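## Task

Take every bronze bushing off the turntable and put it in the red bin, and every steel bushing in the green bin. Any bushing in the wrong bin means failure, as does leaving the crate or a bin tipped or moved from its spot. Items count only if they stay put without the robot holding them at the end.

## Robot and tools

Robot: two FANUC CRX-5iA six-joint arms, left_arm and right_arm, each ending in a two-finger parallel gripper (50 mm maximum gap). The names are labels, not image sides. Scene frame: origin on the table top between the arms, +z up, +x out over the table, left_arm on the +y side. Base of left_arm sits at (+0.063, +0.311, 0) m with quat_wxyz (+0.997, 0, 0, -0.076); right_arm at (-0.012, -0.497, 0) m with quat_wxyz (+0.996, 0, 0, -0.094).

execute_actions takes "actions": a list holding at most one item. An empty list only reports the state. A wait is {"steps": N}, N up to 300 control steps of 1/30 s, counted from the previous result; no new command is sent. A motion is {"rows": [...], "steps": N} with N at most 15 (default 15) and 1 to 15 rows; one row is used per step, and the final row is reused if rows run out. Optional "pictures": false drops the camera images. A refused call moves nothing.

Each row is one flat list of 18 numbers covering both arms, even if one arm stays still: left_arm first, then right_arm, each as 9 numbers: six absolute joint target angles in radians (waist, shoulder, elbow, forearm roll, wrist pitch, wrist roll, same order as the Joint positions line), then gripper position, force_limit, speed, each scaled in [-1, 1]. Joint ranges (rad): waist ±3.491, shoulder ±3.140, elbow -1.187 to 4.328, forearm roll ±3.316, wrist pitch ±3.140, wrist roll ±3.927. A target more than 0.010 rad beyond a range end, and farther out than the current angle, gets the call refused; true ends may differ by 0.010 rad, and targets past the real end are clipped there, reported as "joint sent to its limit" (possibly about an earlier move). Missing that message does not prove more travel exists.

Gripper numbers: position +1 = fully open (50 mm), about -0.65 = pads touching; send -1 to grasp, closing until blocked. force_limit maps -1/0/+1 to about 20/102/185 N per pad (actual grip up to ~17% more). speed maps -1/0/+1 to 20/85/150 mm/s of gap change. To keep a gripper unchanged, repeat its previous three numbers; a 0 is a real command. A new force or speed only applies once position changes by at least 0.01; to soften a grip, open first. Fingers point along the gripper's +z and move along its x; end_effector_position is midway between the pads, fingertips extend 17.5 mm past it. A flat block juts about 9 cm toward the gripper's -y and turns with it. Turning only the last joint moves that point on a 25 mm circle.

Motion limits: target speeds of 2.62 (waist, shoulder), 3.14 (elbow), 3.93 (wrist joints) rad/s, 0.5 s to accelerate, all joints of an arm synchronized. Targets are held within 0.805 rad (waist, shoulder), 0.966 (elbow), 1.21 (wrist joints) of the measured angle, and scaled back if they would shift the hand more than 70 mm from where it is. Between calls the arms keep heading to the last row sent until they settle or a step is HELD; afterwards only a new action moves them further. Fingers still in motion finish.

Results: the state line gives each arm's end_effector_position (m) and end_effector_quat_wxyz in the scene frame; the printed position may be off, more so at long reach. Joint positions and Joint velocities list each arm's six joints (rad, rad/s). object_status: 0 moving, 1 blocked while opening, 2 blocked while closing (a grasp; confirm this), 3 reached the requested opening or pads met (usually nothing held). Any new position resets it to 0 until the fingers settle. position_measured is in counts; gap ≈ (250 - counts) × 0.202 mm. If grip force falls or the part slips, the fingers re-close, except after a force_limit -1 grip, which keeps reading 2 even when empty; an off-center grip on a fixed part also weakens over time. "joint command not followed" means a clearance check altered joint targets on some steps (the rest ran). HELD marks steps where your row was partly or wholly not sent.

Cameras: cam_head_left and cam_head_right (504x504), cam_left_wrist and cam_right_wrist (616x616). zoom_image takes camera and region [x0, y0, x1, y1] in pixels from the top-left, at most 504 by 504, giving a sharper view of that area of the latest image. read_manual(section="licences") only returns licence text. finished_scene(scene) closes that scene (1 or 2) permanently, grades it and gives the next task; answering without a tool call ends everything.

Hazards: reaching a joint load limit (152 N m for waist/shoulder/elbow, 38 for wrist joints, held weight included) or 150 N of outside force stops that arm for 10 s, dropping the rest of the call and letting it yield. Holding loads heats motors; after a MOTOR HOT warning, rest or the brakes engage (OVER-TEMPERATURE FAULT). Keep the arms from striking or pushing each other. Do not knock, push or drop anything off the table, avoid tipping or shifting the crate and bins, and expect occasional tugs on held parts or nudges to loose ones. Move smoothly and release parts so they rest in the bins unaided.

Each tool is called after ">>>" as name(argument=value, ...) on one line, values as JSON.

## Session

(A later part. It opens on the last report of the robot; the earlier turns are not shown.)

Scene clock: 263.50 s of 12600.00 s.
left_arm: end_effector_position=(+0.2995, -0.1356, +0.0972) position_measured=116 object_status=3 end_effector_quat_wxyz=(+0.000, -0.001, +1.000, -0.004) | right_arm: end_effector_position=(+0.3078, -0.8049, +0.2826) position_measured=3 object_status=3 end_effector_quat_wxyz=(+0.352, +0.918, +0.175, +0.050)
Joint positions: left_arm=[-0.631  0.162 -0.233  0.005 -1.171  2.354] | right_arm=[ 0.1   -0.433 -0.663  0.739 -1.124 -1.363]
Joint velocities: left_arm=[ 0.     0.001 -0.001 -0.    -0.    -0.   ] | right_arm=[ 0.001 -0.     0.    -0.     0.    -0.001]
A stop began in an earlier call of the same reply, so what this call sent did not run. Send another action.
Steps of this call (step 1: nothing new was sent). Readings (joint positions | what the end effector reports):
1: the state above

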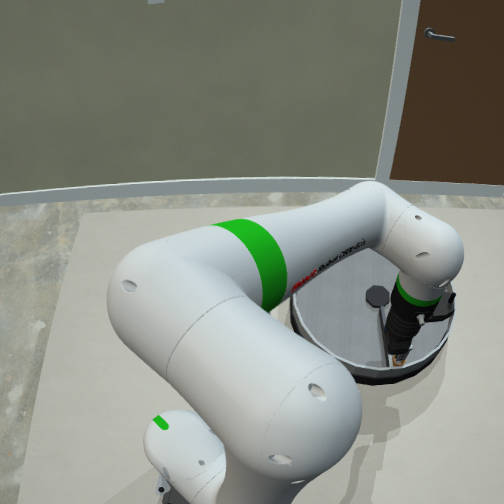

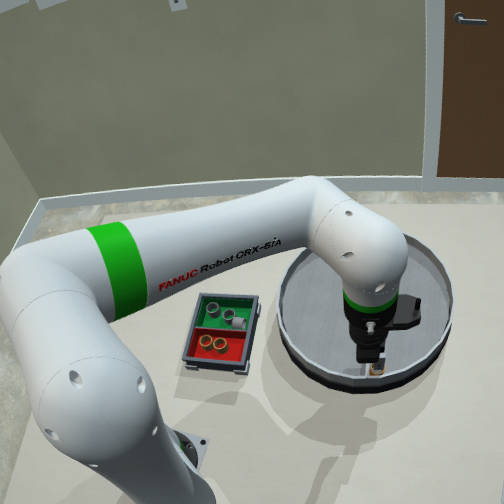

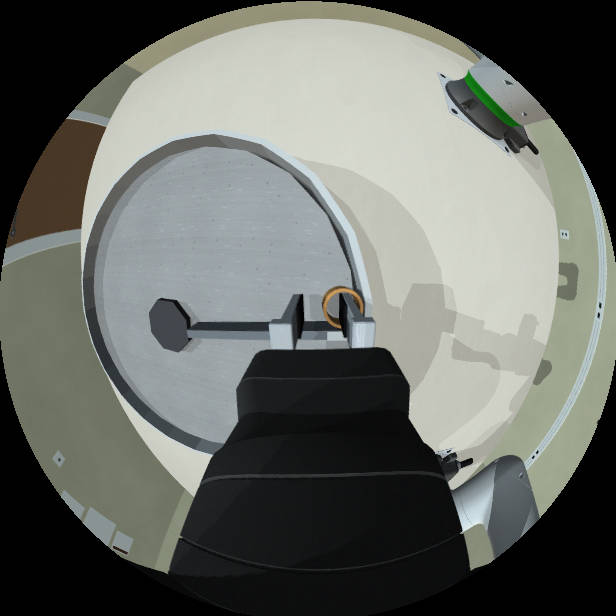

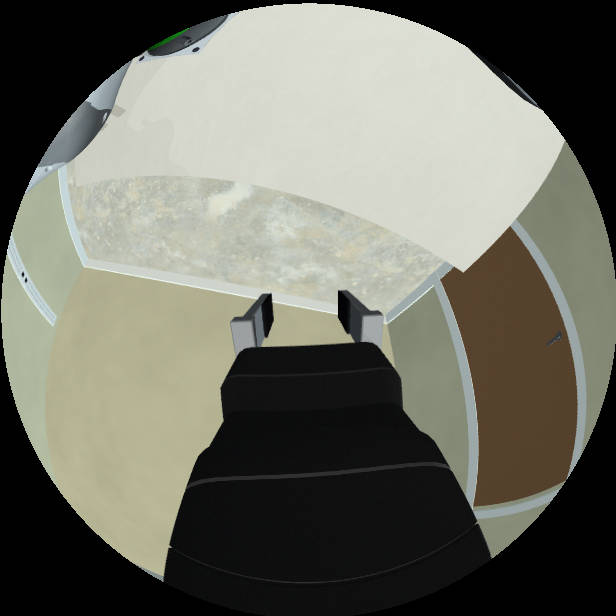

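>>> execute_actions(actions=[{"rows":[[-0.693,0.2,-0.115,0,-1.256,3.26,0.38,-0.8,-0.5,0.1,-0.433,-0.663,0.739,-1.124,-1.363,1,0,0]]}], pictures=false)

>>> execute_actions(actions=[{"steps":10}], pictures=false)

>>> execute_actions(actions=[{"rows":[[-0.693,0.245,-0.187,0,-1.139,3.26,0.38,-0.8,-0.5,0.1,-0.433,-0.663,0.739,-1.124,-1.363,1,0,0]],"steps":10}], pictures=false)

>>> execute_actions(actions=[{"rows":[[-0.697,0.203,-0.237,0,-1.131,3.26,0.38,-0.8,-0.5,0.1,-0.433,-0.663,0.739,-1.124,-1.363,1,0,0]],"steps":10}])

>>> execute_actions(actions=[{"rows":[[-0.697,0.203,-0.237,0,-1.131,3.26,-1,-0.8,-0.5,0.1,-0.433,-0.663,0.739,-1.124,-1.363,1,0,0]]}], pictures=false)

>>> execute_actions(actions=[{"rows":[[-0.69,0.28,-0.142,0,-1.149,3.26,-1,-0.8,-0.5,0.1,-0.433,-0.663,0.739,-1.124,-1.363,1,0,0]]}])

Scene clock: 278.07 s of 12600.00 s.
left_arm: end_effector_position=(+0.3086, -0.1558, +0.1202) position_measured=96 object_status=3 end_effector_quat_wxyz=(-0.000, -0.336, +0.942, -0.001) | right_arm: end_effector_position=(+0.3078, -0.8049, +0.2826) position_measured=3 object_status=3 end_effector_quat_wxyz=(+0.352, +0.918, +0.175, +0.050)
Joint positions: left_arm=[-0.681  0.193 -0.137  0.001 -1.24   3.09 ] | right_arm=[ 0.1   -0.433 -0.663  0.739 -1.124 -1.363]
Joint velocities: left_arm=[-0.111  0.068  0.208 -0.008 -0.151  1.597] | right_arm=[-0.001  0.     0.     0.001 -0.001  0.   ]
Steps of this call (steps 1 to 422: nothing new was sent; steps 423 to 437: all 15 steps of this action). Readings (joint positions | what the end effector reports):
423: left_arm=[-0.631 0.162 -0.233 0.005 -1.171 2.354] | right_arm=[0.100 -0.433 -0.663 0.739 -1.124 -1.363] | left_arm position_measured=110 object_status=0 | right_arm position_measured=3 object_status=3
424: left_arm=[-0.631 0.162 -0.232 0.005 -1.171 2.360] | right_arm=[0.100 -0.433 -0.663 0.739 -1.124 -1.363] | left_arm position_measured=101 object_status=0 | right_arm position_measured=3 object_status=3
426: left_arm=[-0.634 0.164 -0.228 0.004 -1.175 2.398] | right_arm=[0.100 -0.433 -0.663 0.739 -1.124 -1.363] | left_arm position_measured=96 object_status=0 | right_arm position_measured=3 object_status=3
430: left_arm=[-0.646 0.171 -0.204 0.004 -1.192 2.578] | right_arm=[0.100 -0.433 -0.663 0.739 -1.124 -1.363] | left_arm position_measured=96 object_status=0 | right_arm position_measured=3 object_status=3
437: the state above

Scene clock: 278.40 s of 12600.00 s.
left_arm: end_effector_position=(+0.3095, -0.1589, +0.1256) position_measured=96 object_status=3 end_effector_quat_wxyz=(-0.000, -0.409, +0.912, +0.000) | right_arm: end_effector_position=(+0.3078, -0.8049, +0.2826) position_measured=3 object_status=3 end_effector_quat_wxyz=(+0.352, +0.918, +0.175, +0.050)
Joint positions: left_arm=[-0.693  0.2   -0.115 -0.    -1.256  3.26 ] | right_arm=[ 0.1   -0.433 -0.663  0.739 -1.124 -1.363]
Joint velocities: left_arm=[-0.001 -0.001  0.001  0.     0.001 -0.001] | right_arm=[ 0.     0.     0.    -0.001 -0.002  0.001]
Steps of this call (steps 1 to 10: the robot went on to your last target). Readings (joint positions | what the end effector reports):
1: left_arm=[-0.685 0.195 -0.131 0.001 -1.245 3.139] | right_arm=[0.100 -0.433 -0.663 0.739 -1.124 -1.363] | left_arm position_measured=96 object_status=3 | right_arm position_measured=3 object_status=3
2: left_arm=[-0.688 0.197 -0.125 0.000 -1.249 3.181] | right_arm=[0.100 -0.433 -0.663 0.739 -1.124 -1.363] | left_arm position_measured=96 object_status=3 | right_arm position_measured=3 object_status=3
4: left_arm=[-0.691 0.199 -0.118 0.000 -1.254 3.237] | right_arm=[0.100 -0.433 -0.663 0.739 -1.124 -1.363] | left_arm position_measured=96 object_status=3 | right_arm position_measured=3 object_status=3
8: left_arm=[-0.693 0.200 -0.115 -0.000 -1.256 3.260] | right_arm=[0.100 -0.433 -0.663 0.739 -1.124 -1.363] | left_arm position_measured=96 object_status=3 | right_arm position_measured=3 object_status=3
10: the state above

Scene clock: 278.73 s of 12600.00 s.
left_arm: end_effector_position=(+0.3093, -0.1586, +0.0747) position_measured=96 object_status=3 end_effector_quat_wxyz=(+0.000, -0.409, +0.912, +0.000) | right_arm: end_effector_position=(+0.3078, -0.8049, +0.2826) position_measured=3 object_status=3 end_effector_quat_wxyz=(+0.352, +0.918, +0.175, +0.050)
Joint positions: left_arm=[-0.693  0.245 -0.187 -0.    -1.139  3.26 ] | right_arm=[ 0.1   -0.433 -0.663  0.739 -1.124 -1.363]
Joint velocities: left_arm=[ 0.    -0.001  0.001  0.001  0.001  0.   ] | right_arm=[ 0.001 -0.    -0.    -0.001  0.001  0.   ]
Steps of this call (steps 1 to 10: all 10 steps of this action). Readings (joint positions | what the end effector reports):
1: left_arm=[-0.693 0.200 -0.115 -0.000 -1.256 3.260] | right_arm=[0.100 -0.433 -0.663 0.739 -1.124 -1.363] | left_arm position_measured=96 object_status=3 | right_arm position_measured=3 object_status=3
2: left_arm=[-0.693 0.202 -0.118 -0.000 -1.250 3.260] | right_arm=[0.100 -0.433 -0.663 0.739 -1.124 -1.363] | left_arm position_measured=96 object_status=3 | right_arm position_measured=3 object_status=3
4: left_arm=[-0.693 0.217 -0.142 -0.000 -1.212 3.260] | right_arm=[0.100 -0.433 -0.663 0.739 -1.124 -1.363] | left_arm position_measured=96 object_status=3 | right_arm position_measured=3 object_status=3
8: left_arm=[-0.693 0.245 -0.187 -0.000 -1.140 3.260] | right_arm=[0.100 -0.433 -0.663 0.739 -1.124 -1.363] | left_arm position_measured=96 object_status=3 | right_arm position_measured=3 object_status=3
10: the state above

Scene clock: 279.07 s of 12600.00 s.
left_arm: end_effector_position=(+0.2953, -0.1460, +0.0754) position_measured=96 object_status=3 end_effector_quat_wxyz=(-0.000, -0.407, +0.913, +0.000) | right_arm: end_effector_position=(+0.3078, -0.8049, +0.2826) position_measured=3 object_status=3 end_effector_quat_wxyz=(+0.352, +0.918, +0.175, +0.050)
Joint positions: left_arm=[-0.697  0.203 -0.237 -0.    -1.131  3.26 ] | right_arm=[ 0.1   -0.433 -0.663  0.739 -1.124 -1.363]
Joint velocities: left_arm=[ 0.     0.001 -0.001 -0.    -0.001 -0.001] | right_arm=[-0.001 -0.    -0.     0.    -0.001 -0.001]
Steps of this call (steps 1 to 10: all 10 steps of this action). Readings (joint positions | what the end effector reports):
1: left_arm=[-0.693 0.245 -0.187 -0.000 -1.139 3.260] | right_arm=[0.100 -0.433 -0.663 0.739 -1.124 -1.363] | left_arm position_measured=96 object_status=3 | right_arm position_measured=3 object_status=3
2: left_arm=[-0.693 0.241 -0.192 -0.000 -1.138 3.260] | right_arm=[0.100 -0.433 -0.663 0.739 -1.124 -1.363] | left_arm position_measured=96 object_status=3 | right_arm position_measured=3 object_status=3
4: left_arm=[-0.696 0.218 -0.219 -0.000 -1.134 3.260] | right_arm=[0.100 -0.433 -0.663 0.739 -1.124 -1.363] | left_arm position_measured=96 object_status=3 | right_arm position_measured=3 object_status=3
8: left_arm=[-0.697 0.203 -0.237 -0.000 -1.131 3.260] | right_arm=[0.100 -0.433 -0.663 0.739 -1.124 -1.363] | left_arm position_measured=96 object_status=3 | right_arm position_measured=3 object_status=3
10: the state above

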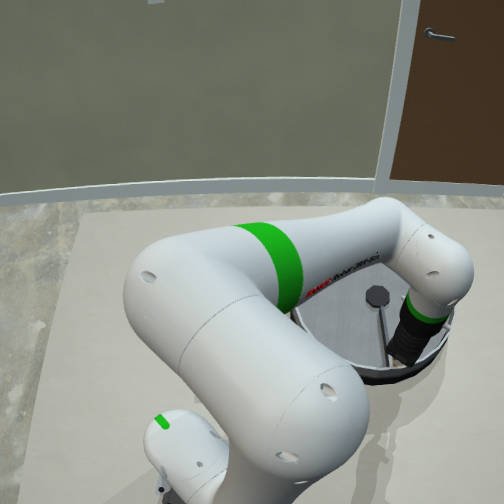

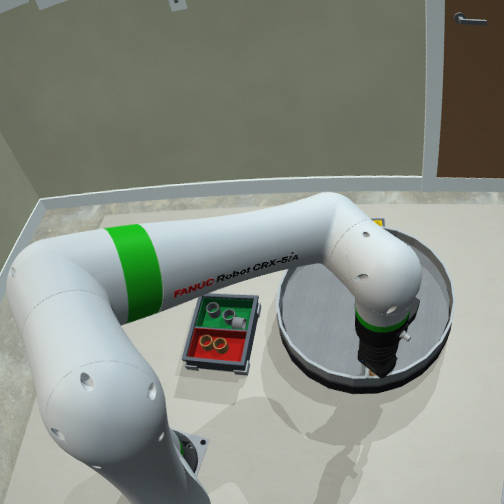

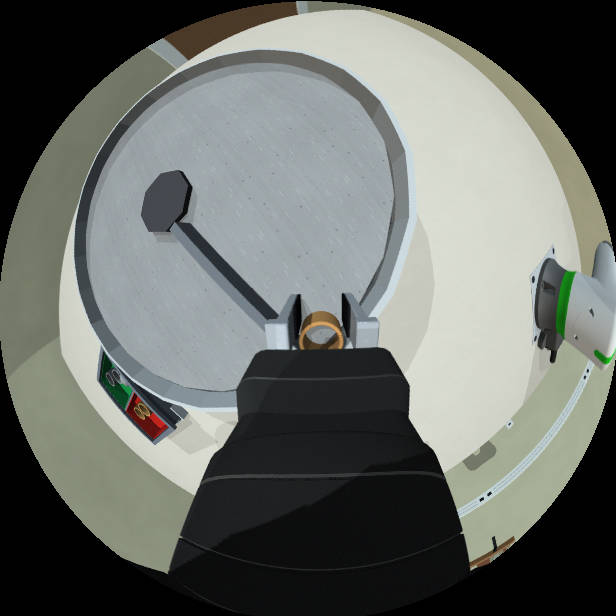

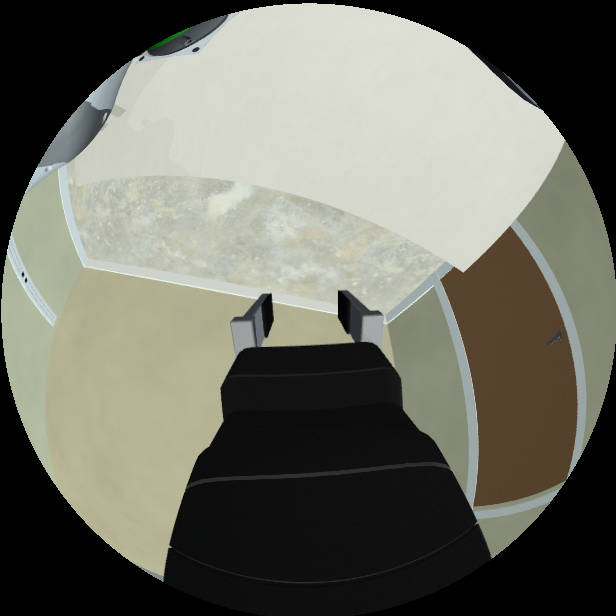

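Scene clock: 279.57 s of 12600.00 s.
left_arm: end_effector_position=(+0.2954, -0.1460, +0.0755) position_measured=132 object_status=2 end_effector_quat_wxyz=(+0.000, -0.408, +0.913, -0.000) | right_arm: end_effector_position=(+0.3078, -0.8049, +0.2826) position_measured=3 object_status=3 end_effector_quat_wxyz=(+0.352, +0.918, +0.175, +0.050)
Joint positions: left_arm=[-0.697  0.203 -0.237 -0.    -1.131  3.26 ] | right_arm=[ 0.1   -0.433 -0.663  0.739 -1.124 -1.363]
Joint velocities: left_arm=[-0.001 -0.001 -0.001 -0.001 -0.001 -0.   ] | right_arm=[-0.     0.     0.    -0.001 -0.001 -0.001]
Steps of this call (steps 1 to 15: all 15 steps of this action). Readings (joint positions | what the end effector reports):
1: left_arm=[-0.697 0.203 -0.237 -0.000 -1.131 3.260] | right_arm=[0.100 -0.433 -0.663 0.739 -1.124 -1.363] | left_arm position_measured=101 object_status=0 | right_arm position_measured=3 object_status=3
2: left_arm=[-0.697 0.203 -0.237 -0.000 -1.131 3.260] | right_arm=[0.100 -0.433 -0.663 0.739 -1.124 -1.363] | left_arm position_measured=110 object_status=0 | right_arm position_measured=3 object_status=3
4: left_arm=[-0.697 0.203 -0.237 -0.000 -1.130 3.260] | right_arm=[0.100 -0.433 -0.663 0.739 -1.124 -1.363] | left_arm position_measured=127 object_status=0 | right_arm position_measured=3 object_status=3
8: left_arm=[-0.697 0.203 -0.237 -0.000 -1.130 3.260] | right_arm=[0.100 -0.433 -0.663 0.739 -1.124 -1.363] | left_arm position_measured=132 object_status=0 | right_arm position_measured=3 object_status=3
15: the state above

Scene clock: 280.07 s of 12600.00 s.
left_arm: end_effector_position=(+0.3209, -0.1695, +0.0749) position_measured=242 object_status=0 end_effector_quat_wxyz=(-0.000, -0.411, +0.912, +0.000) | right_arm: end_effector_position=(+0.3078, -0.8049, +0.2826) position_measured=3 object_status=3 end_effector_quat_wxyz=(+0.352, +0.918, +0.175, +0.050)
Joint positions: left_arm=[-0.69   0.28  -0.142  0.    -1.149  3.26 ] | right_arm=[ 0.1   -0.433 -0.663  0.739 -1.124 -1.363]
Joint velocities: left_arm=[-0.     0.001  0.001 -0.     0.     0.   ] | right_arm=[ 0.    -0.    -0.    -0.001 -0.     0.   ]
Steps of this call (steps 1 to 15: all 15 steps of this action). Readings (joint positions | what the end effector reports):
1: left_arm=[-0.697 0.203 -0.237 -0.000 -1.131 3.260] | right_arm=[0.100 -0.433 -0.663 0.739 -1.124 -1.363] | left_arm position_measured=132 object_status=2 | right_arm position_measured=3 object_status=3
2: left_arm=[-0.697 0.207 -0.232 -0.000 -1.133 3.260] | right_arm=[0.100 -0.433 -0.663 0.739 -1.124 -1.363] | left_arm position_measured=132 object_status=2 | right_arm position_measured=3 object_status=3
4: left_arm=[-0.695 0.232 -0.202 0.000 -1.139 3.260] | right_arm=[0.100 -0.433 -0.663 0.739 -1.124 -1.363] | left_arm position_measured=146 object_status=0 | right_arm position_measured=3 object_status=3
8: left_arm=[-0.690 0.279 -0.143 0.000 -1.149 3.260] | right_arm=[0.100 -0.433 -0.663 0.739 -1.124 -1.363] | left_arm position_measured=181 object_status=0 | right_arm position_measured=3 object_status=3
15: the state above

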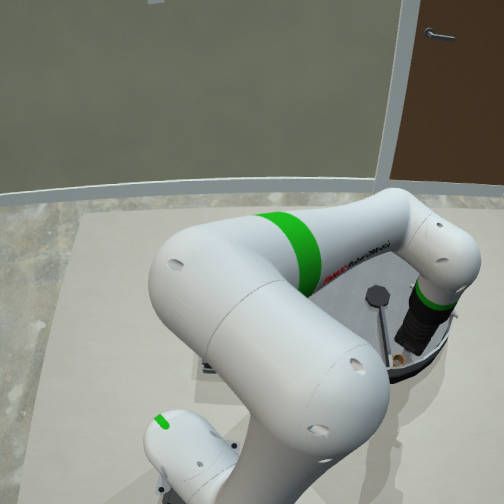

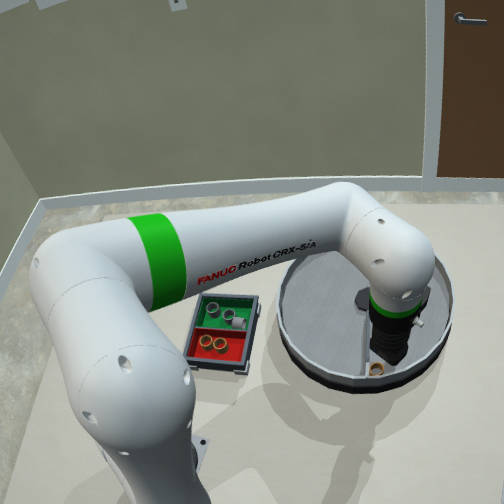

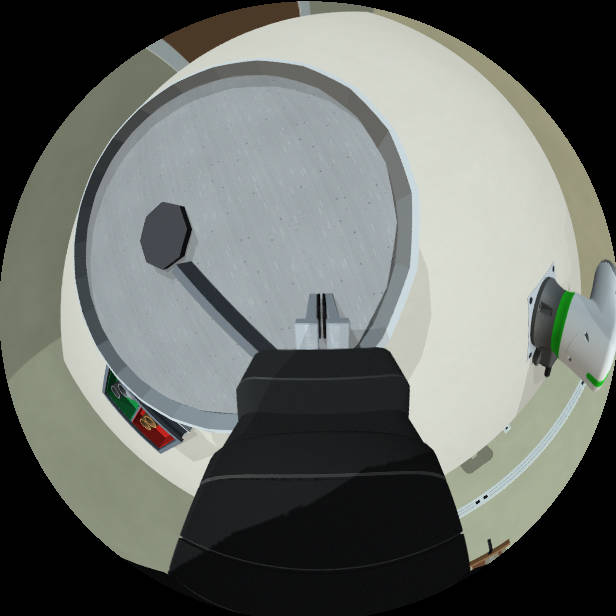

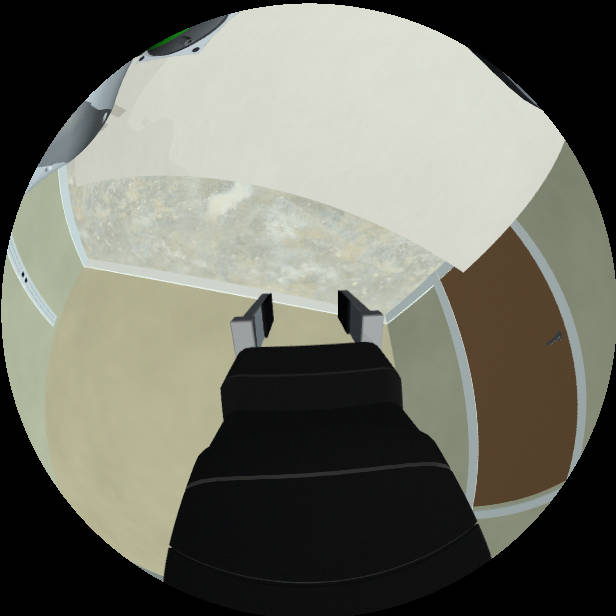

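Chord 24 mm: about 9 mm short. Go 6 mm deeper.

>>> execute_actions(actions=[{"rows":[[-0.693,0.245,-0.187,0,-1.139,3.26,0.38,-0.8,1,0.1,-0.433,-0.663,0.739,-1.124,-1.363,1,0,0]],"steps":12}], pictures=false)

>>> execute_actions(actions=[{"rows":[[-0.698,0.189,-0.2535,0,-1.1285,3.26,0.38,-0.8,1,0.1,-0.433,-0.663,0.739,-1.124,-1.363,1,0,0]],"steps":10}], pictures=false)

>>> execute_actions(actions=[{"rows":[[-0.698,0.189,-0.2535,0,-1.1285,3.26,-1,-0.8,-0.5,0.1,-0.433,-0.663,0.739,-1.124,-1.363,1,0,0]]}], pictures=false)

>>> execute_actions(actions=[{"rows":[[-0.693,0.2,-0.115,0,-1.256,3.26,-1,-0.8,-0.5,0.1,-0.433,-0.663,0.739,-1.124,-1.363,1,0,0]]}])

Scene clock: 289.33 s of 12600.00 s.
left_arm: end_effector_position=(+0.3093, -0.1586, +0.0747) position_measured=96 object_status=0 end_effector_quat_wxyz=(-0.000, -0.409, +0.912, +0.000) | right_arm: end_effector_position=(+0.3078, -0.8049, +0.2826) position_measured=3 object_status=3 end_effector_quat_wxyz=(+0.352, +0.918, +0.175, +0.050)
Joint positions: left_arm=[-0.693  0.245 -0.187 -0.    -1.139  3.26 ] | right_arm=[ 0.1   -0.433 -0.663  0.739 -1.124 -1.363]
Joint velocities: left_arm=[ 0.     0.    -0.001  0.    -0.001 -0.001] | right_arm=[-0.001 -0.    -0.     0.001 -0.001  0.   ]
Steps of this call (steps 1 to 15: the robot went on to your last target; steps 16 to 266: nothing new was sent; steps 267 to 278: all 12 steps of this action). Readings (joint positions | what the end effector reports):
267: left_arm=[-0.690 0.280 -0.142 -0.000 -1.149 3.260] | right_arm=[0.100 -0.433 -0.663 0.739 -1.124 -1.363] | left_arm position_measured=236 object_status=0 | right_arm position_measured=3 object_status=3
268: left_arm=[-0.690 0.276 -0.147 -0.000 -1.148 3.260] | right_arm=[0.100 -0.433 -0.663 0.739 -1.124 -1.363] | left_arm position_measured=212 object_status=0 | right_arm position_measured=3 object_status=3
270: left_arm=[-0.692 0.256 -0.173 -0.000 -1.142 3.260] | right_arm=[0.100 -0.433 -0.663 0.739 -1.124 -1.363] | left_arm position_measured=162 object_status=0 | right_arm position_measured=3 object_status=3
274: left_arm=[-0.693 0.245 -0.187 -0.000 -1.139 3.260] | right_arm=[0.100 -0.433 -0.663 0.739 -1.124 -1.363] | left_arm position_measured=96 object_status=0 | right_arm position_measured=3 object_status=3
278: the state above

Scene clock: 289.67 s of 12600.00 s.
left_arm: end_effector_position=(+0.2914, -0.1419, +0.0757) position_measured=96 object_status=3 end_effector_quat_wxyz=(+0.000, -0.407, +0.913, -0.001) | right_arm: end_effector_position=(+0.3078, -0.8049, +0.2826) position_measured=3 object_status=3 end_effector_quat_wxyz=(+0.352, +0.918, +0.175, +0.050)
Joint positions: left_arm=[-0.698  0.189 -0.253 -0.    -1.127  3.26 ] | right_arm=[ 0.1   -0.433 -0.663  0.739 -1.124 -1.363]
Joint velocities: left_arm=[-0.001 -0.    -0.004  0.    -0.005 -0.001] | right_arm=[-0.001  0.     0.     0.     0.     0.001]
Steps of this call (steps 1 to 10: all 10 steps of this action). Readings (joint positions | what the end effector reports):
1: left_arm=[-0.693 0.245 -0.187 -0.000 -1.139 3.260] | right_arm=[0.100 -0.433 -0.663 0.739 -1.124 -1.363] | left_arm position_measured=96 object_status=0 | right_arm position_measured=3 object_status=3
2: left_arm=[-0.693 0.241 -0.192 -0.000 -1.138 3.260] | right_arm=[0.100 -0.433 -0.663 0.739 -1.124 -1.363] | left_arm position_measured=96 object_status=3 | right_arm position_measured=3 object_status=3
4: left_arm=[-0.696 0.216 -0.221 -0.000 -1.134 3.260] | right_arm=[0.100 -0.433 -0.663 0.739 -1.124 -1.363] | left_arm position_measured=96 object_status=3 | right_arm position_measured=3 object_status=3
8: left_arm=[-0.698 0.189 -0.253 -0.000 -1.127 3.260] | right_arm=[0.100 -0.433 -0.663 0.739 -1.124 -1.363] | left_arm position_measured=96 object_status=3 | right_arm position_measured=3 object_status=3
10: the state above

Scene clock: 290.17 s of 12600.00 s.
left_arm: end_effector_position=(+0.2909, -0.1416, +0.0756) position_measured=103 object_status=2 end_effector_quat_wxyz=(-0.000, -0.407, +0.913, +0.000) | right_arm: end_effector_position=(+0.3078, -0.8049, +0.2826) position_measured=3 object_status=3 end_effector_quat_wxyz=(+0.352, +0.918, +0.175, +0.050)
Joint positions: left_arm=[-0.698  0.189 -0.253 -0.    -1.128  3.26 ] | right_arm=[ 0.1   -0.433 -0.663  0.739 -1.124 -1.363]
Joint velocities: left_arm=[-0.001 -0.    -0.001 -0.     0.    -0.   ] | right_arm=[ 0.001  0.001  0.    -0.001 -0.001 -0.   ]
Steps of this call (steps 1 to 15: all 15 steps of this action). Readings (joint positions | what the end effector reports):
1: left_arm=[-0.698 0.189 -0.253 -0.000 -1.128 3.260] | right_arm=[0.100 -0.433 -0.663 0.739 -1.124 -1.363] | left_arm position_measured=101 object_status=0 | right_arm position_measured=3 object_status=3
2: left_arm=[-0.698 0.189 -0.253 -0.000 -1.128 3.260] | right_arm=[0.100 -0.433 -0.663 0.739 -1.124 -1.363] | left_arm position_measured=103 object_status=0 | right_arm position_measured=3 object_status=3
4: left_arm=[-0.698 0.189 -0.253 -0.000 -1.128 3.260] | right_arm=[0.100 -0.433 -0.663 0.739 -1.124 -1.363] | left_arm position_measured=103 object_status=0 | right_arm position_measured=3 object_status=3
8: left_arm=[-0.698 0.189 -0.253 -0.000 -1.128 3.260] | right_arm=[0.100 -0.433 -0.663 0.739 -1.124 -1.363] | left_arm position_measured=103 object_status=2 | right_arm position_measured=3 object_status=3
15: the state above

Scene clock: 290.67 s of 12600.00 s.
left_arm: end_effector_position=(+0.3094, -0.1589, +0.1255) position_measured=103 object_status=2 end_effector_quat_wxyz=(-0.000, -0.409, +0.912, +0.000) | right_arm: end_effector_position=(+0.3078, -0.8049, +0.2826) position_measured=3 object_status=3 end_effector_quat_wxyz=(+0.352, +0.918, +0.175, +0.050)
Joint positions: left_arm=[-0.693  0.2   -0.115  0.    -1.256  3.26 ] | right_arm=[ 0.1   -0.433 -0.663  0.739 -1.124 -1.363]
Joint velocities: left_arm=[ 0.001  0.     0.002 -0.    -0.001 -0.   ] | right_arm=[-0.     0.     0.    -0.001  0.001 -0.001]
Steps of this call (steps 1 to 15: all 15 steps of this action). Readings (joint positions | what the end effector reports):
1: left_arm=[-0.698 0.189 -0.253 -0.000 -1.129 3.260] | right_arm=[0.100 -0.433 -0.663 0.739 -1.124 -1.363] | left_arm position_measured=103 object_status=2 | right_arm position_measured=3 object_status=3
2: left_arm=[-0.698 0.190 -0.249 -0.000 -1.134 3.260] | right_arm=[0.100 -0.433 -0.663 0.739 -1.124 -1.363] | left_arm position_measured=103 object_status=2 | right_arm position_measured=3 object_status=3
4: left_arm=[-0.698 0.192 -0.219 0.000 -1.163 3.260] | right_arm=[0.100 -0.433 -0.663 0.739 -1.124 -1.363] | left_arm position_measured=103 object_status=2 | right_arm position_measured=3 object_status=3
8: left_arm=[-0.694 0.199 -0.126 0.000 -1.246 3.260] | right_arm=[0.100 -0.433 -0.663 0.739 -1.124 -1.363] | left_arm position_measured=103 object_status=2 | right_arm position_measured=3 object_status=3
15: the state above

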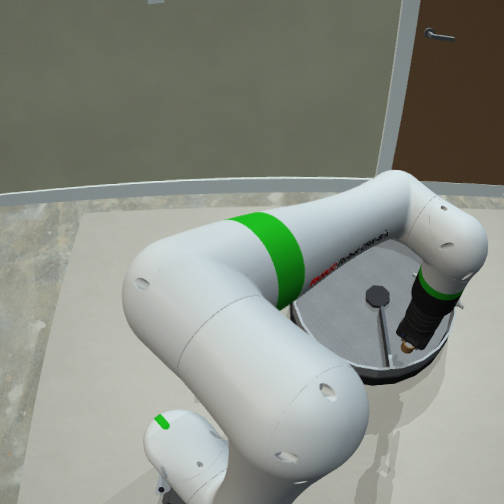

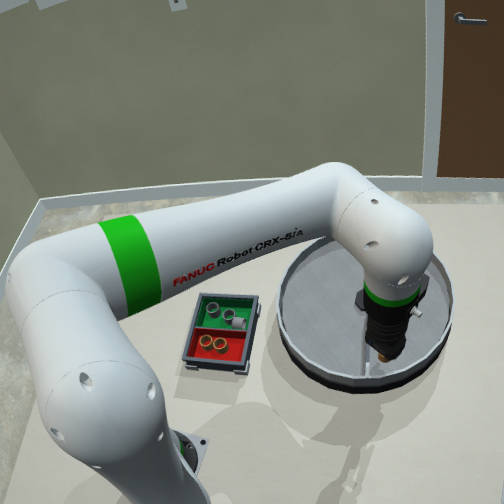

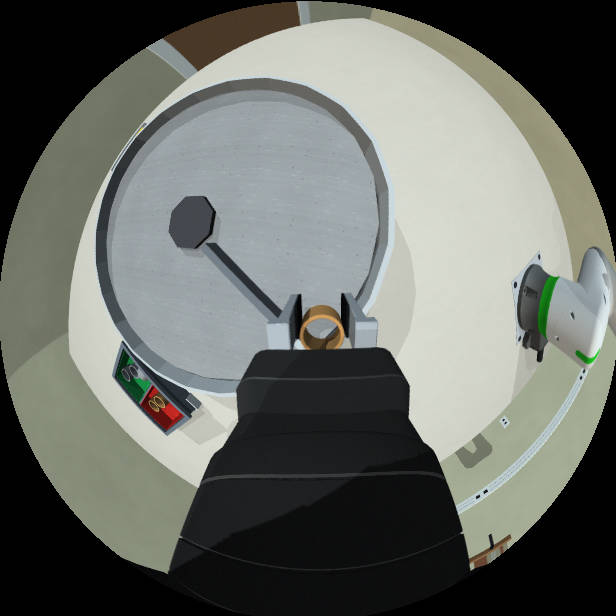

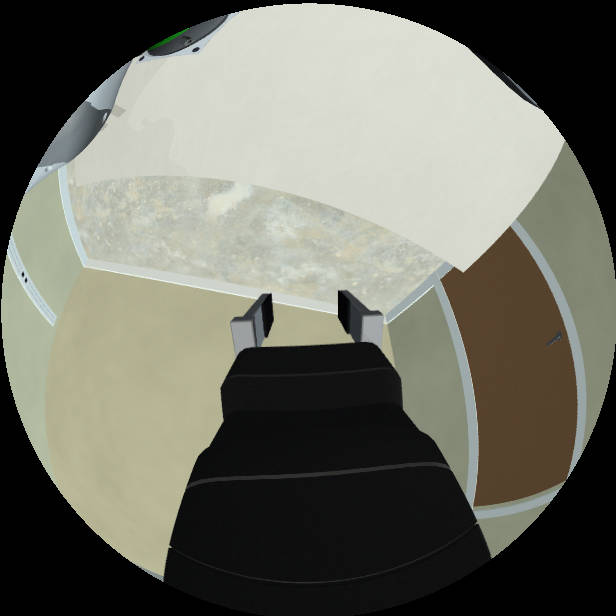

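>>> execute_actions(actions=[{"rows":[[0.235,-0.348,-0.565,0,-1.354,1.55,-1,-0.8,-0.5,0.1,-0.433,-0.663,0.739,-1.124,-1.363,1,0,0]]}], pictures=false)

>>> execute_actions(actions=[{"steps":27}], pictures=false)

>>> execute_actions(actions=[{"rows":[[0.235,-0.233,-0.746,0,-1.058,1.55,-1,-0.8,-0.5,0.1,-0.433,-0.663,0.739,-1.124,-1.363,1,0,0]]}], pictures=false)

>>> execute_actions(actions=[{"rows":[[0.235,-0.233,-0.746,0,-1.058,1.55,0.5,-0.5,0,0.1,-0.433,-0.663,0.739,-1.124,-1.363,1,0,0]],"steps":8}], pictures=false)

>>> execute_actions(actions=[{"rows":[[0.235,-0.348,-0.565,0,-1.354,1.55,0.5,-0.5,0,0.1,-0.433,-0.663,0.739,-1.124,-1.363,1,0,0]]}])

>>> finished_scene(scene=1)

Scene clock: 298.87 s of 12600.00 s.
left_arm: end_effector_position=(+0.3761, -0.0125, +0.1501) position_measured=103 object_status=2 end_effector_quat_wxyz=(+0.000, -0.306, +0.952, -0.000) | right_arm: end_effector_position=(+0.3078, -0.8049, +0.2826) position_measured=3 object_status=3 end_effector_quat_wxyz=(+0.352, +0.918, +0.175, +0.050)
Joint positions: left_arm=[-0.33  -0.022 -0.297 -0.    -1.295  2.676] | right_arm=[ 0.1   -0.433 -0.663  0.739 -1.124 -1.363]
Joint velocities: left_arm=[ 0.926 -0.537 -0.44   0.001 -0.095 -1.791] | right_arm=[ 0.001 -0.    -0.     0.001 -0.001  0.002]
Steps of this call (steps 1 to 15: the robot went on to your last target; steps 16 to 231: nothing new was sent; steps 232 to 246: all 15 steps of this action). Readings (joint positions | what the end effector reports):
232: left_arm=[-0.693 0.200 -0.115 -0.000 -1.256 3.259] | right_arm=[0.100 -0.433 -0.663 0.739 -1.124 -1.363] | left_arm position_measured=103 object_status=2 | right_arm position_measured=3 object_status=3
233: left_arm=[-0.689 0.197 -0.117 -0.000 -1.256 3.253] | right_arm=[0.100 -0.433 -0.663 0.739 -1.124 -1.363] | left_arm position_measured=103 object_status=2 | right_arm position_measured=3 object_status=3
235: left_arm=[-0.664 0.180 -0.131 -0.000 -1.259 3.215] | right_arm=[0.100 -0.433 -0.663 0.739 -1.124 -1.363] | left_arm position_measured=103 object_status=2 | right_arm position_measured=3 object_status=3
239: left_arm=[-0.552 0.107 -0.191 -0.000 -1.272 3.048] | right_arm=[0.100 -0.433 -0.663 0.739 -1.124 -1.363] | left_arm position_measured=103 object_status=2 | right_arm position_measured=3 object_status=3
246: the state above

Scene clock: 299.77 s of 12600.00 s.
left_arm: end_effector_position=(+0.3543, +0.1793, +0.1498) position_measured=103 object_status=2 end_effector_quat_wxyz=(-0.000, -0.031, +1.000, -0.000) | right_arm: end_effector_position=(+0.3078, -0.8049, +0.2826) position_measured=3 object_status=3 end_effector_quat_wxyz=(+0.352, +0.918, +0.175, +0.050)
Joint positions: left_arm=[ 0.235 -0.348 -0.565 -0.    -1.354  1.55 ] | right_arm=[ 0.1   -0.433 -0.663  0.739 -1.124 -1.363]
Joint velocities: left_arm=[ 0.    -0.001 -0.001  0.    -0.001 -0.   ] | right_arm=[-0.     0.    -0.    -0.     0.001  0.001]
Steps of this call (steps 1 to 27: the robot went on to your last target). Readings (joint positions | what the end effector reports):
1: left_arm=[-0.298 -0.040 -0.312 -0.000 -1.299 2.614] | right_arm=[0.100 -0.433 -0.663 0.739 -1.124 -1.363] | left_arm position_measured=103 object_status=2 | right_arm position_measured=3 object_status=3
2: left_arm=[-0.267 -0.058 -0.327 -0.000 -1.302 2.551] | right_arm=[0.100 -0.433 -0.663 0.739 -1.124 -1.363] | left_arm position_measured=103 object_status=2 | right_arm position_measured=3 object_status=3
4: left_arm=[-0.202 -0.095 -0.357 -0.000 -1.309 2.422] | right_arm=[0.100 -0.433 -0.663 0.739 -1.124 -1.363] | left_arm position_measured=103 object_status=2 | right_arm position_measured=3 object_status=3
8: left_arm=[-0.070 -0.172 -0.420 -0.000 -1.322 2.157] | right_arm=[0.100 -0.433 -0.663 0.739 -1.124 -1.363] | left_arm position_measured=103 object_status=2 | right_arm position_measured=3 object_status=3
27: the state above

Scene clock: 300.27 s of 12600.00 s.
left_arm: end_effector_position=(+0.3543, +0.1794, +0.0450) position_measured=103 object_status=2 end_effector_quat_wxyz=(+0.000, -0.031, +1.000, +0.000) | right_arm: end_effector_position=(+0.3078, -0.8049, +0.2826) position_measured=3 object_status=3 end_effector_quat_wxyz=(+0.352, +0.918, +0.175, +0.050)
Joint positions: left_arm=[ 0.235 -0.233 -0.746 -0.    -1.058  1.55 ] | right_arm=[ 0.1   -0.433 -0.663  0.739 -1.124 -1.363]
Joint velocities: left_arm=[-0.001  0.002 -0.002 -0.     0.003  0.001] | right_arm=[ 0.    -0.     0.    -0.001 -0.001  0.001]
Steps of this call (steps 1 to 15: all 15 steps of this action). Readings (joint positions | what the end effector reports):
1: left_arm=[0.235 -0.348 -0.565 -0.000 -1.354 1.550] | right_arm=[0.100 -0.433 -0.663 0.739 -1.124 -1.363] | left_arm position_measured=103 object_status=2 | right_arm position_measured=3 object_status=3
2: left_arm=[0.235 -0.346 -0.569 -0.000 -1.348 1.550] | right_arm=[0.100 -0.433 -0.663 0.739 -1.124 -1.363] | left_arm position_measured=103 object_status=2 | right_arm position_measured=3 object_status=3
4: left_arm=[0.235 -0.331 -0.592 -0.000 -1.310 1.550] | right_arm=[0.100 -0.433 -0.663 0.739 -1.124 -1.363] | left_arm position_measured=103 object_status=2 | right_arm position_measured=3 object_status=3
8: left_arm=[0.235 -0.269 -0.689 -0.000 -1.152 1.550] | right_arm=[0.100 -0.433 -0.663 0.739 -1.124 -1.363] | left_arm position_measured=103 object_status=2 | right_arm position_measured=3 object_status=3
15: the state above

Scene clock: 300.53 s of 12600.00 s.
left_arm: end_effector_position=(+0.3542, +0.1794, +0.0449) position_measured=78 object_status=0 end_effector_quat_wxyz=(-0.000, -0.031, +1.000, +0.000) | right_arm: end_effector_position=(+0.3078, -0.8049, +0.2826) position_measured=3 object_status=3 end_effector_quat_wxyz=(+0.352, +0.918, +0.175, +0.050)
Joint positions: left_arm=[ 0.235 -0.233 -0.746 -0.    -1.058  1.55 ] | right_arm=[ 0.1   -0.433 -0.663  0.739 -1.124 -1.363]
Joint velocities: left_arm=[-0.002  0.002  0.001 -0.    -0.     0.   ] | right_arm=[-0.001 -0.     0.    -0.001  0.001  0.001]
Steps of this call (steps 1 to 8: all 8 steps of this action). Readings (joint positions | what the end effector reports):
1: left_arm=[0.235 -0.233 -0.746 -0.000 -1.058 1.550] | right_arm=[0.100 -0.433 -0.663 0.739 -1.124 -1.363] | left_arm position_measured=94 object_status=0 | right_arm position_measured=3 object_status=3
2: left_arm=[0.235 -0.233 -0.746 -0.000 -1.058 1.550] | right_arm=[0.100 -0.433 -0.663 0.739 -1.124 -1.363] | left_arm position_measured=82 object_status=0 | right_arm position_measured=3 object_status=3
4: left_arm=[0.235 -0.233 -0.746 -0.000 -1.058 1.550] | right_arm=[0.100 -0.433 -0.663 0.739 -1.124 -1.363] | left_arm position_measured=78 object_status=0 | right_arm position_measured=3 object_status=3
8: the state above

Scene clock: 301.03 s of 12600.00 s.
left_arm: end_effector_position=(+0.3542, +0.1793, +0.1497) position_measured=78 object_status=3 end_effector_quat_wxyz=(-0.000, -0.031, +1.000, -0.000) | right_arm: end_effector_position=(+0.3078, -0.8049, +0.2826) position_measured=3 object_status=3 end_effector_quat_wxyz=(+0.352, +0.918, +0.175, +0.050)
Joint positions: left_arm=[ 0.235 -0.348 -0.565  0.    -1.354  1.55 ] | right_arm=[ 0.1   -0.433 -0.663  0.739 -1.124 -1.363]
Joint velocities: left_arm=[-0.001 -0.    -0.001 -0.    -0.003  0.   ] | right_arm=[-0.     0.    -0.    -0.    -0.001 -0.001]
Steps of this call (steps 1 to 15: all 15 steps of this action). Readings (joint positions | what the end effector reports):
1: left_arm=[0.235 -0.233 -0.746 -0.000 -1.058 1.550] | right_arm=[0.100 -0.433 -0.663 0.739 -1.124 -1.363] | left_arm position_measured=78 object_status=0 | right_arm position_measured=3 object_status=3
2: left_arm=[0.235 -0.235 -0.743 -0.000 -1.064 1.550] | right_arm=[0.100 -0.433 -0.663 0.739 -1.124 -1.363] | left_arm position_measured=78 object_status=0 | right_arm position_measured=3 object_status=3
4: left_arm=[0.235 -0.250 -0.719 -0.000 -1.102 1.550] | right_arm=[0.100 -0.433 -0.663 0.739 -1.124 -1.363] | left_arm position_measured=78 object_status=3 | right_arm position_measured=3 object_status=3
8: left_arm=[0.235 -0.311 -0.623 0.000 -1.259 1.550] | right_arm=[0.100 -0.433 -0.663 0.739 -1.124 -1.363] | left_arm position_measured=78 object_status=3 | right_arm position_measured=3 object_status=3
15: the state above

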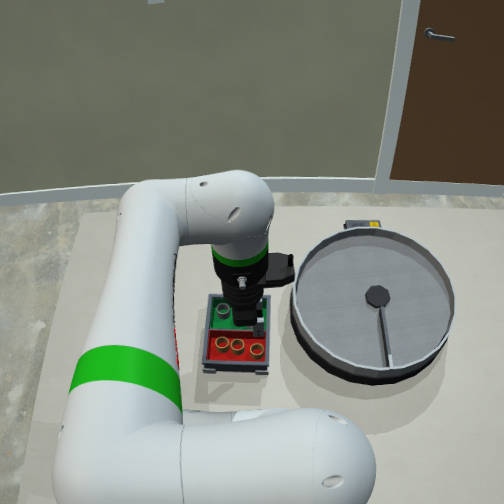

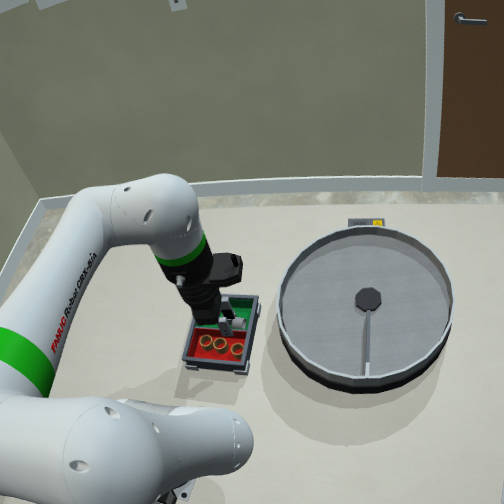

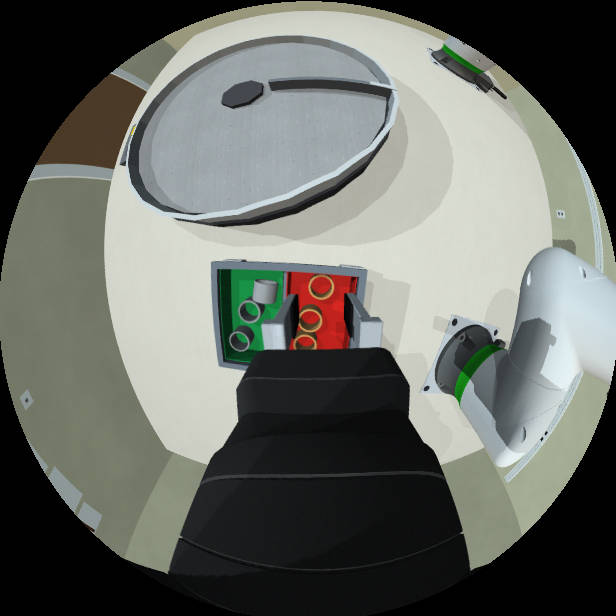

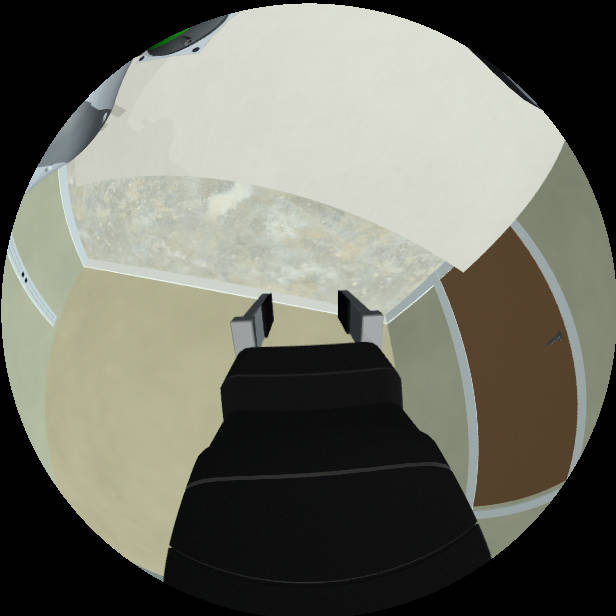

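The scene is finished: the task was done.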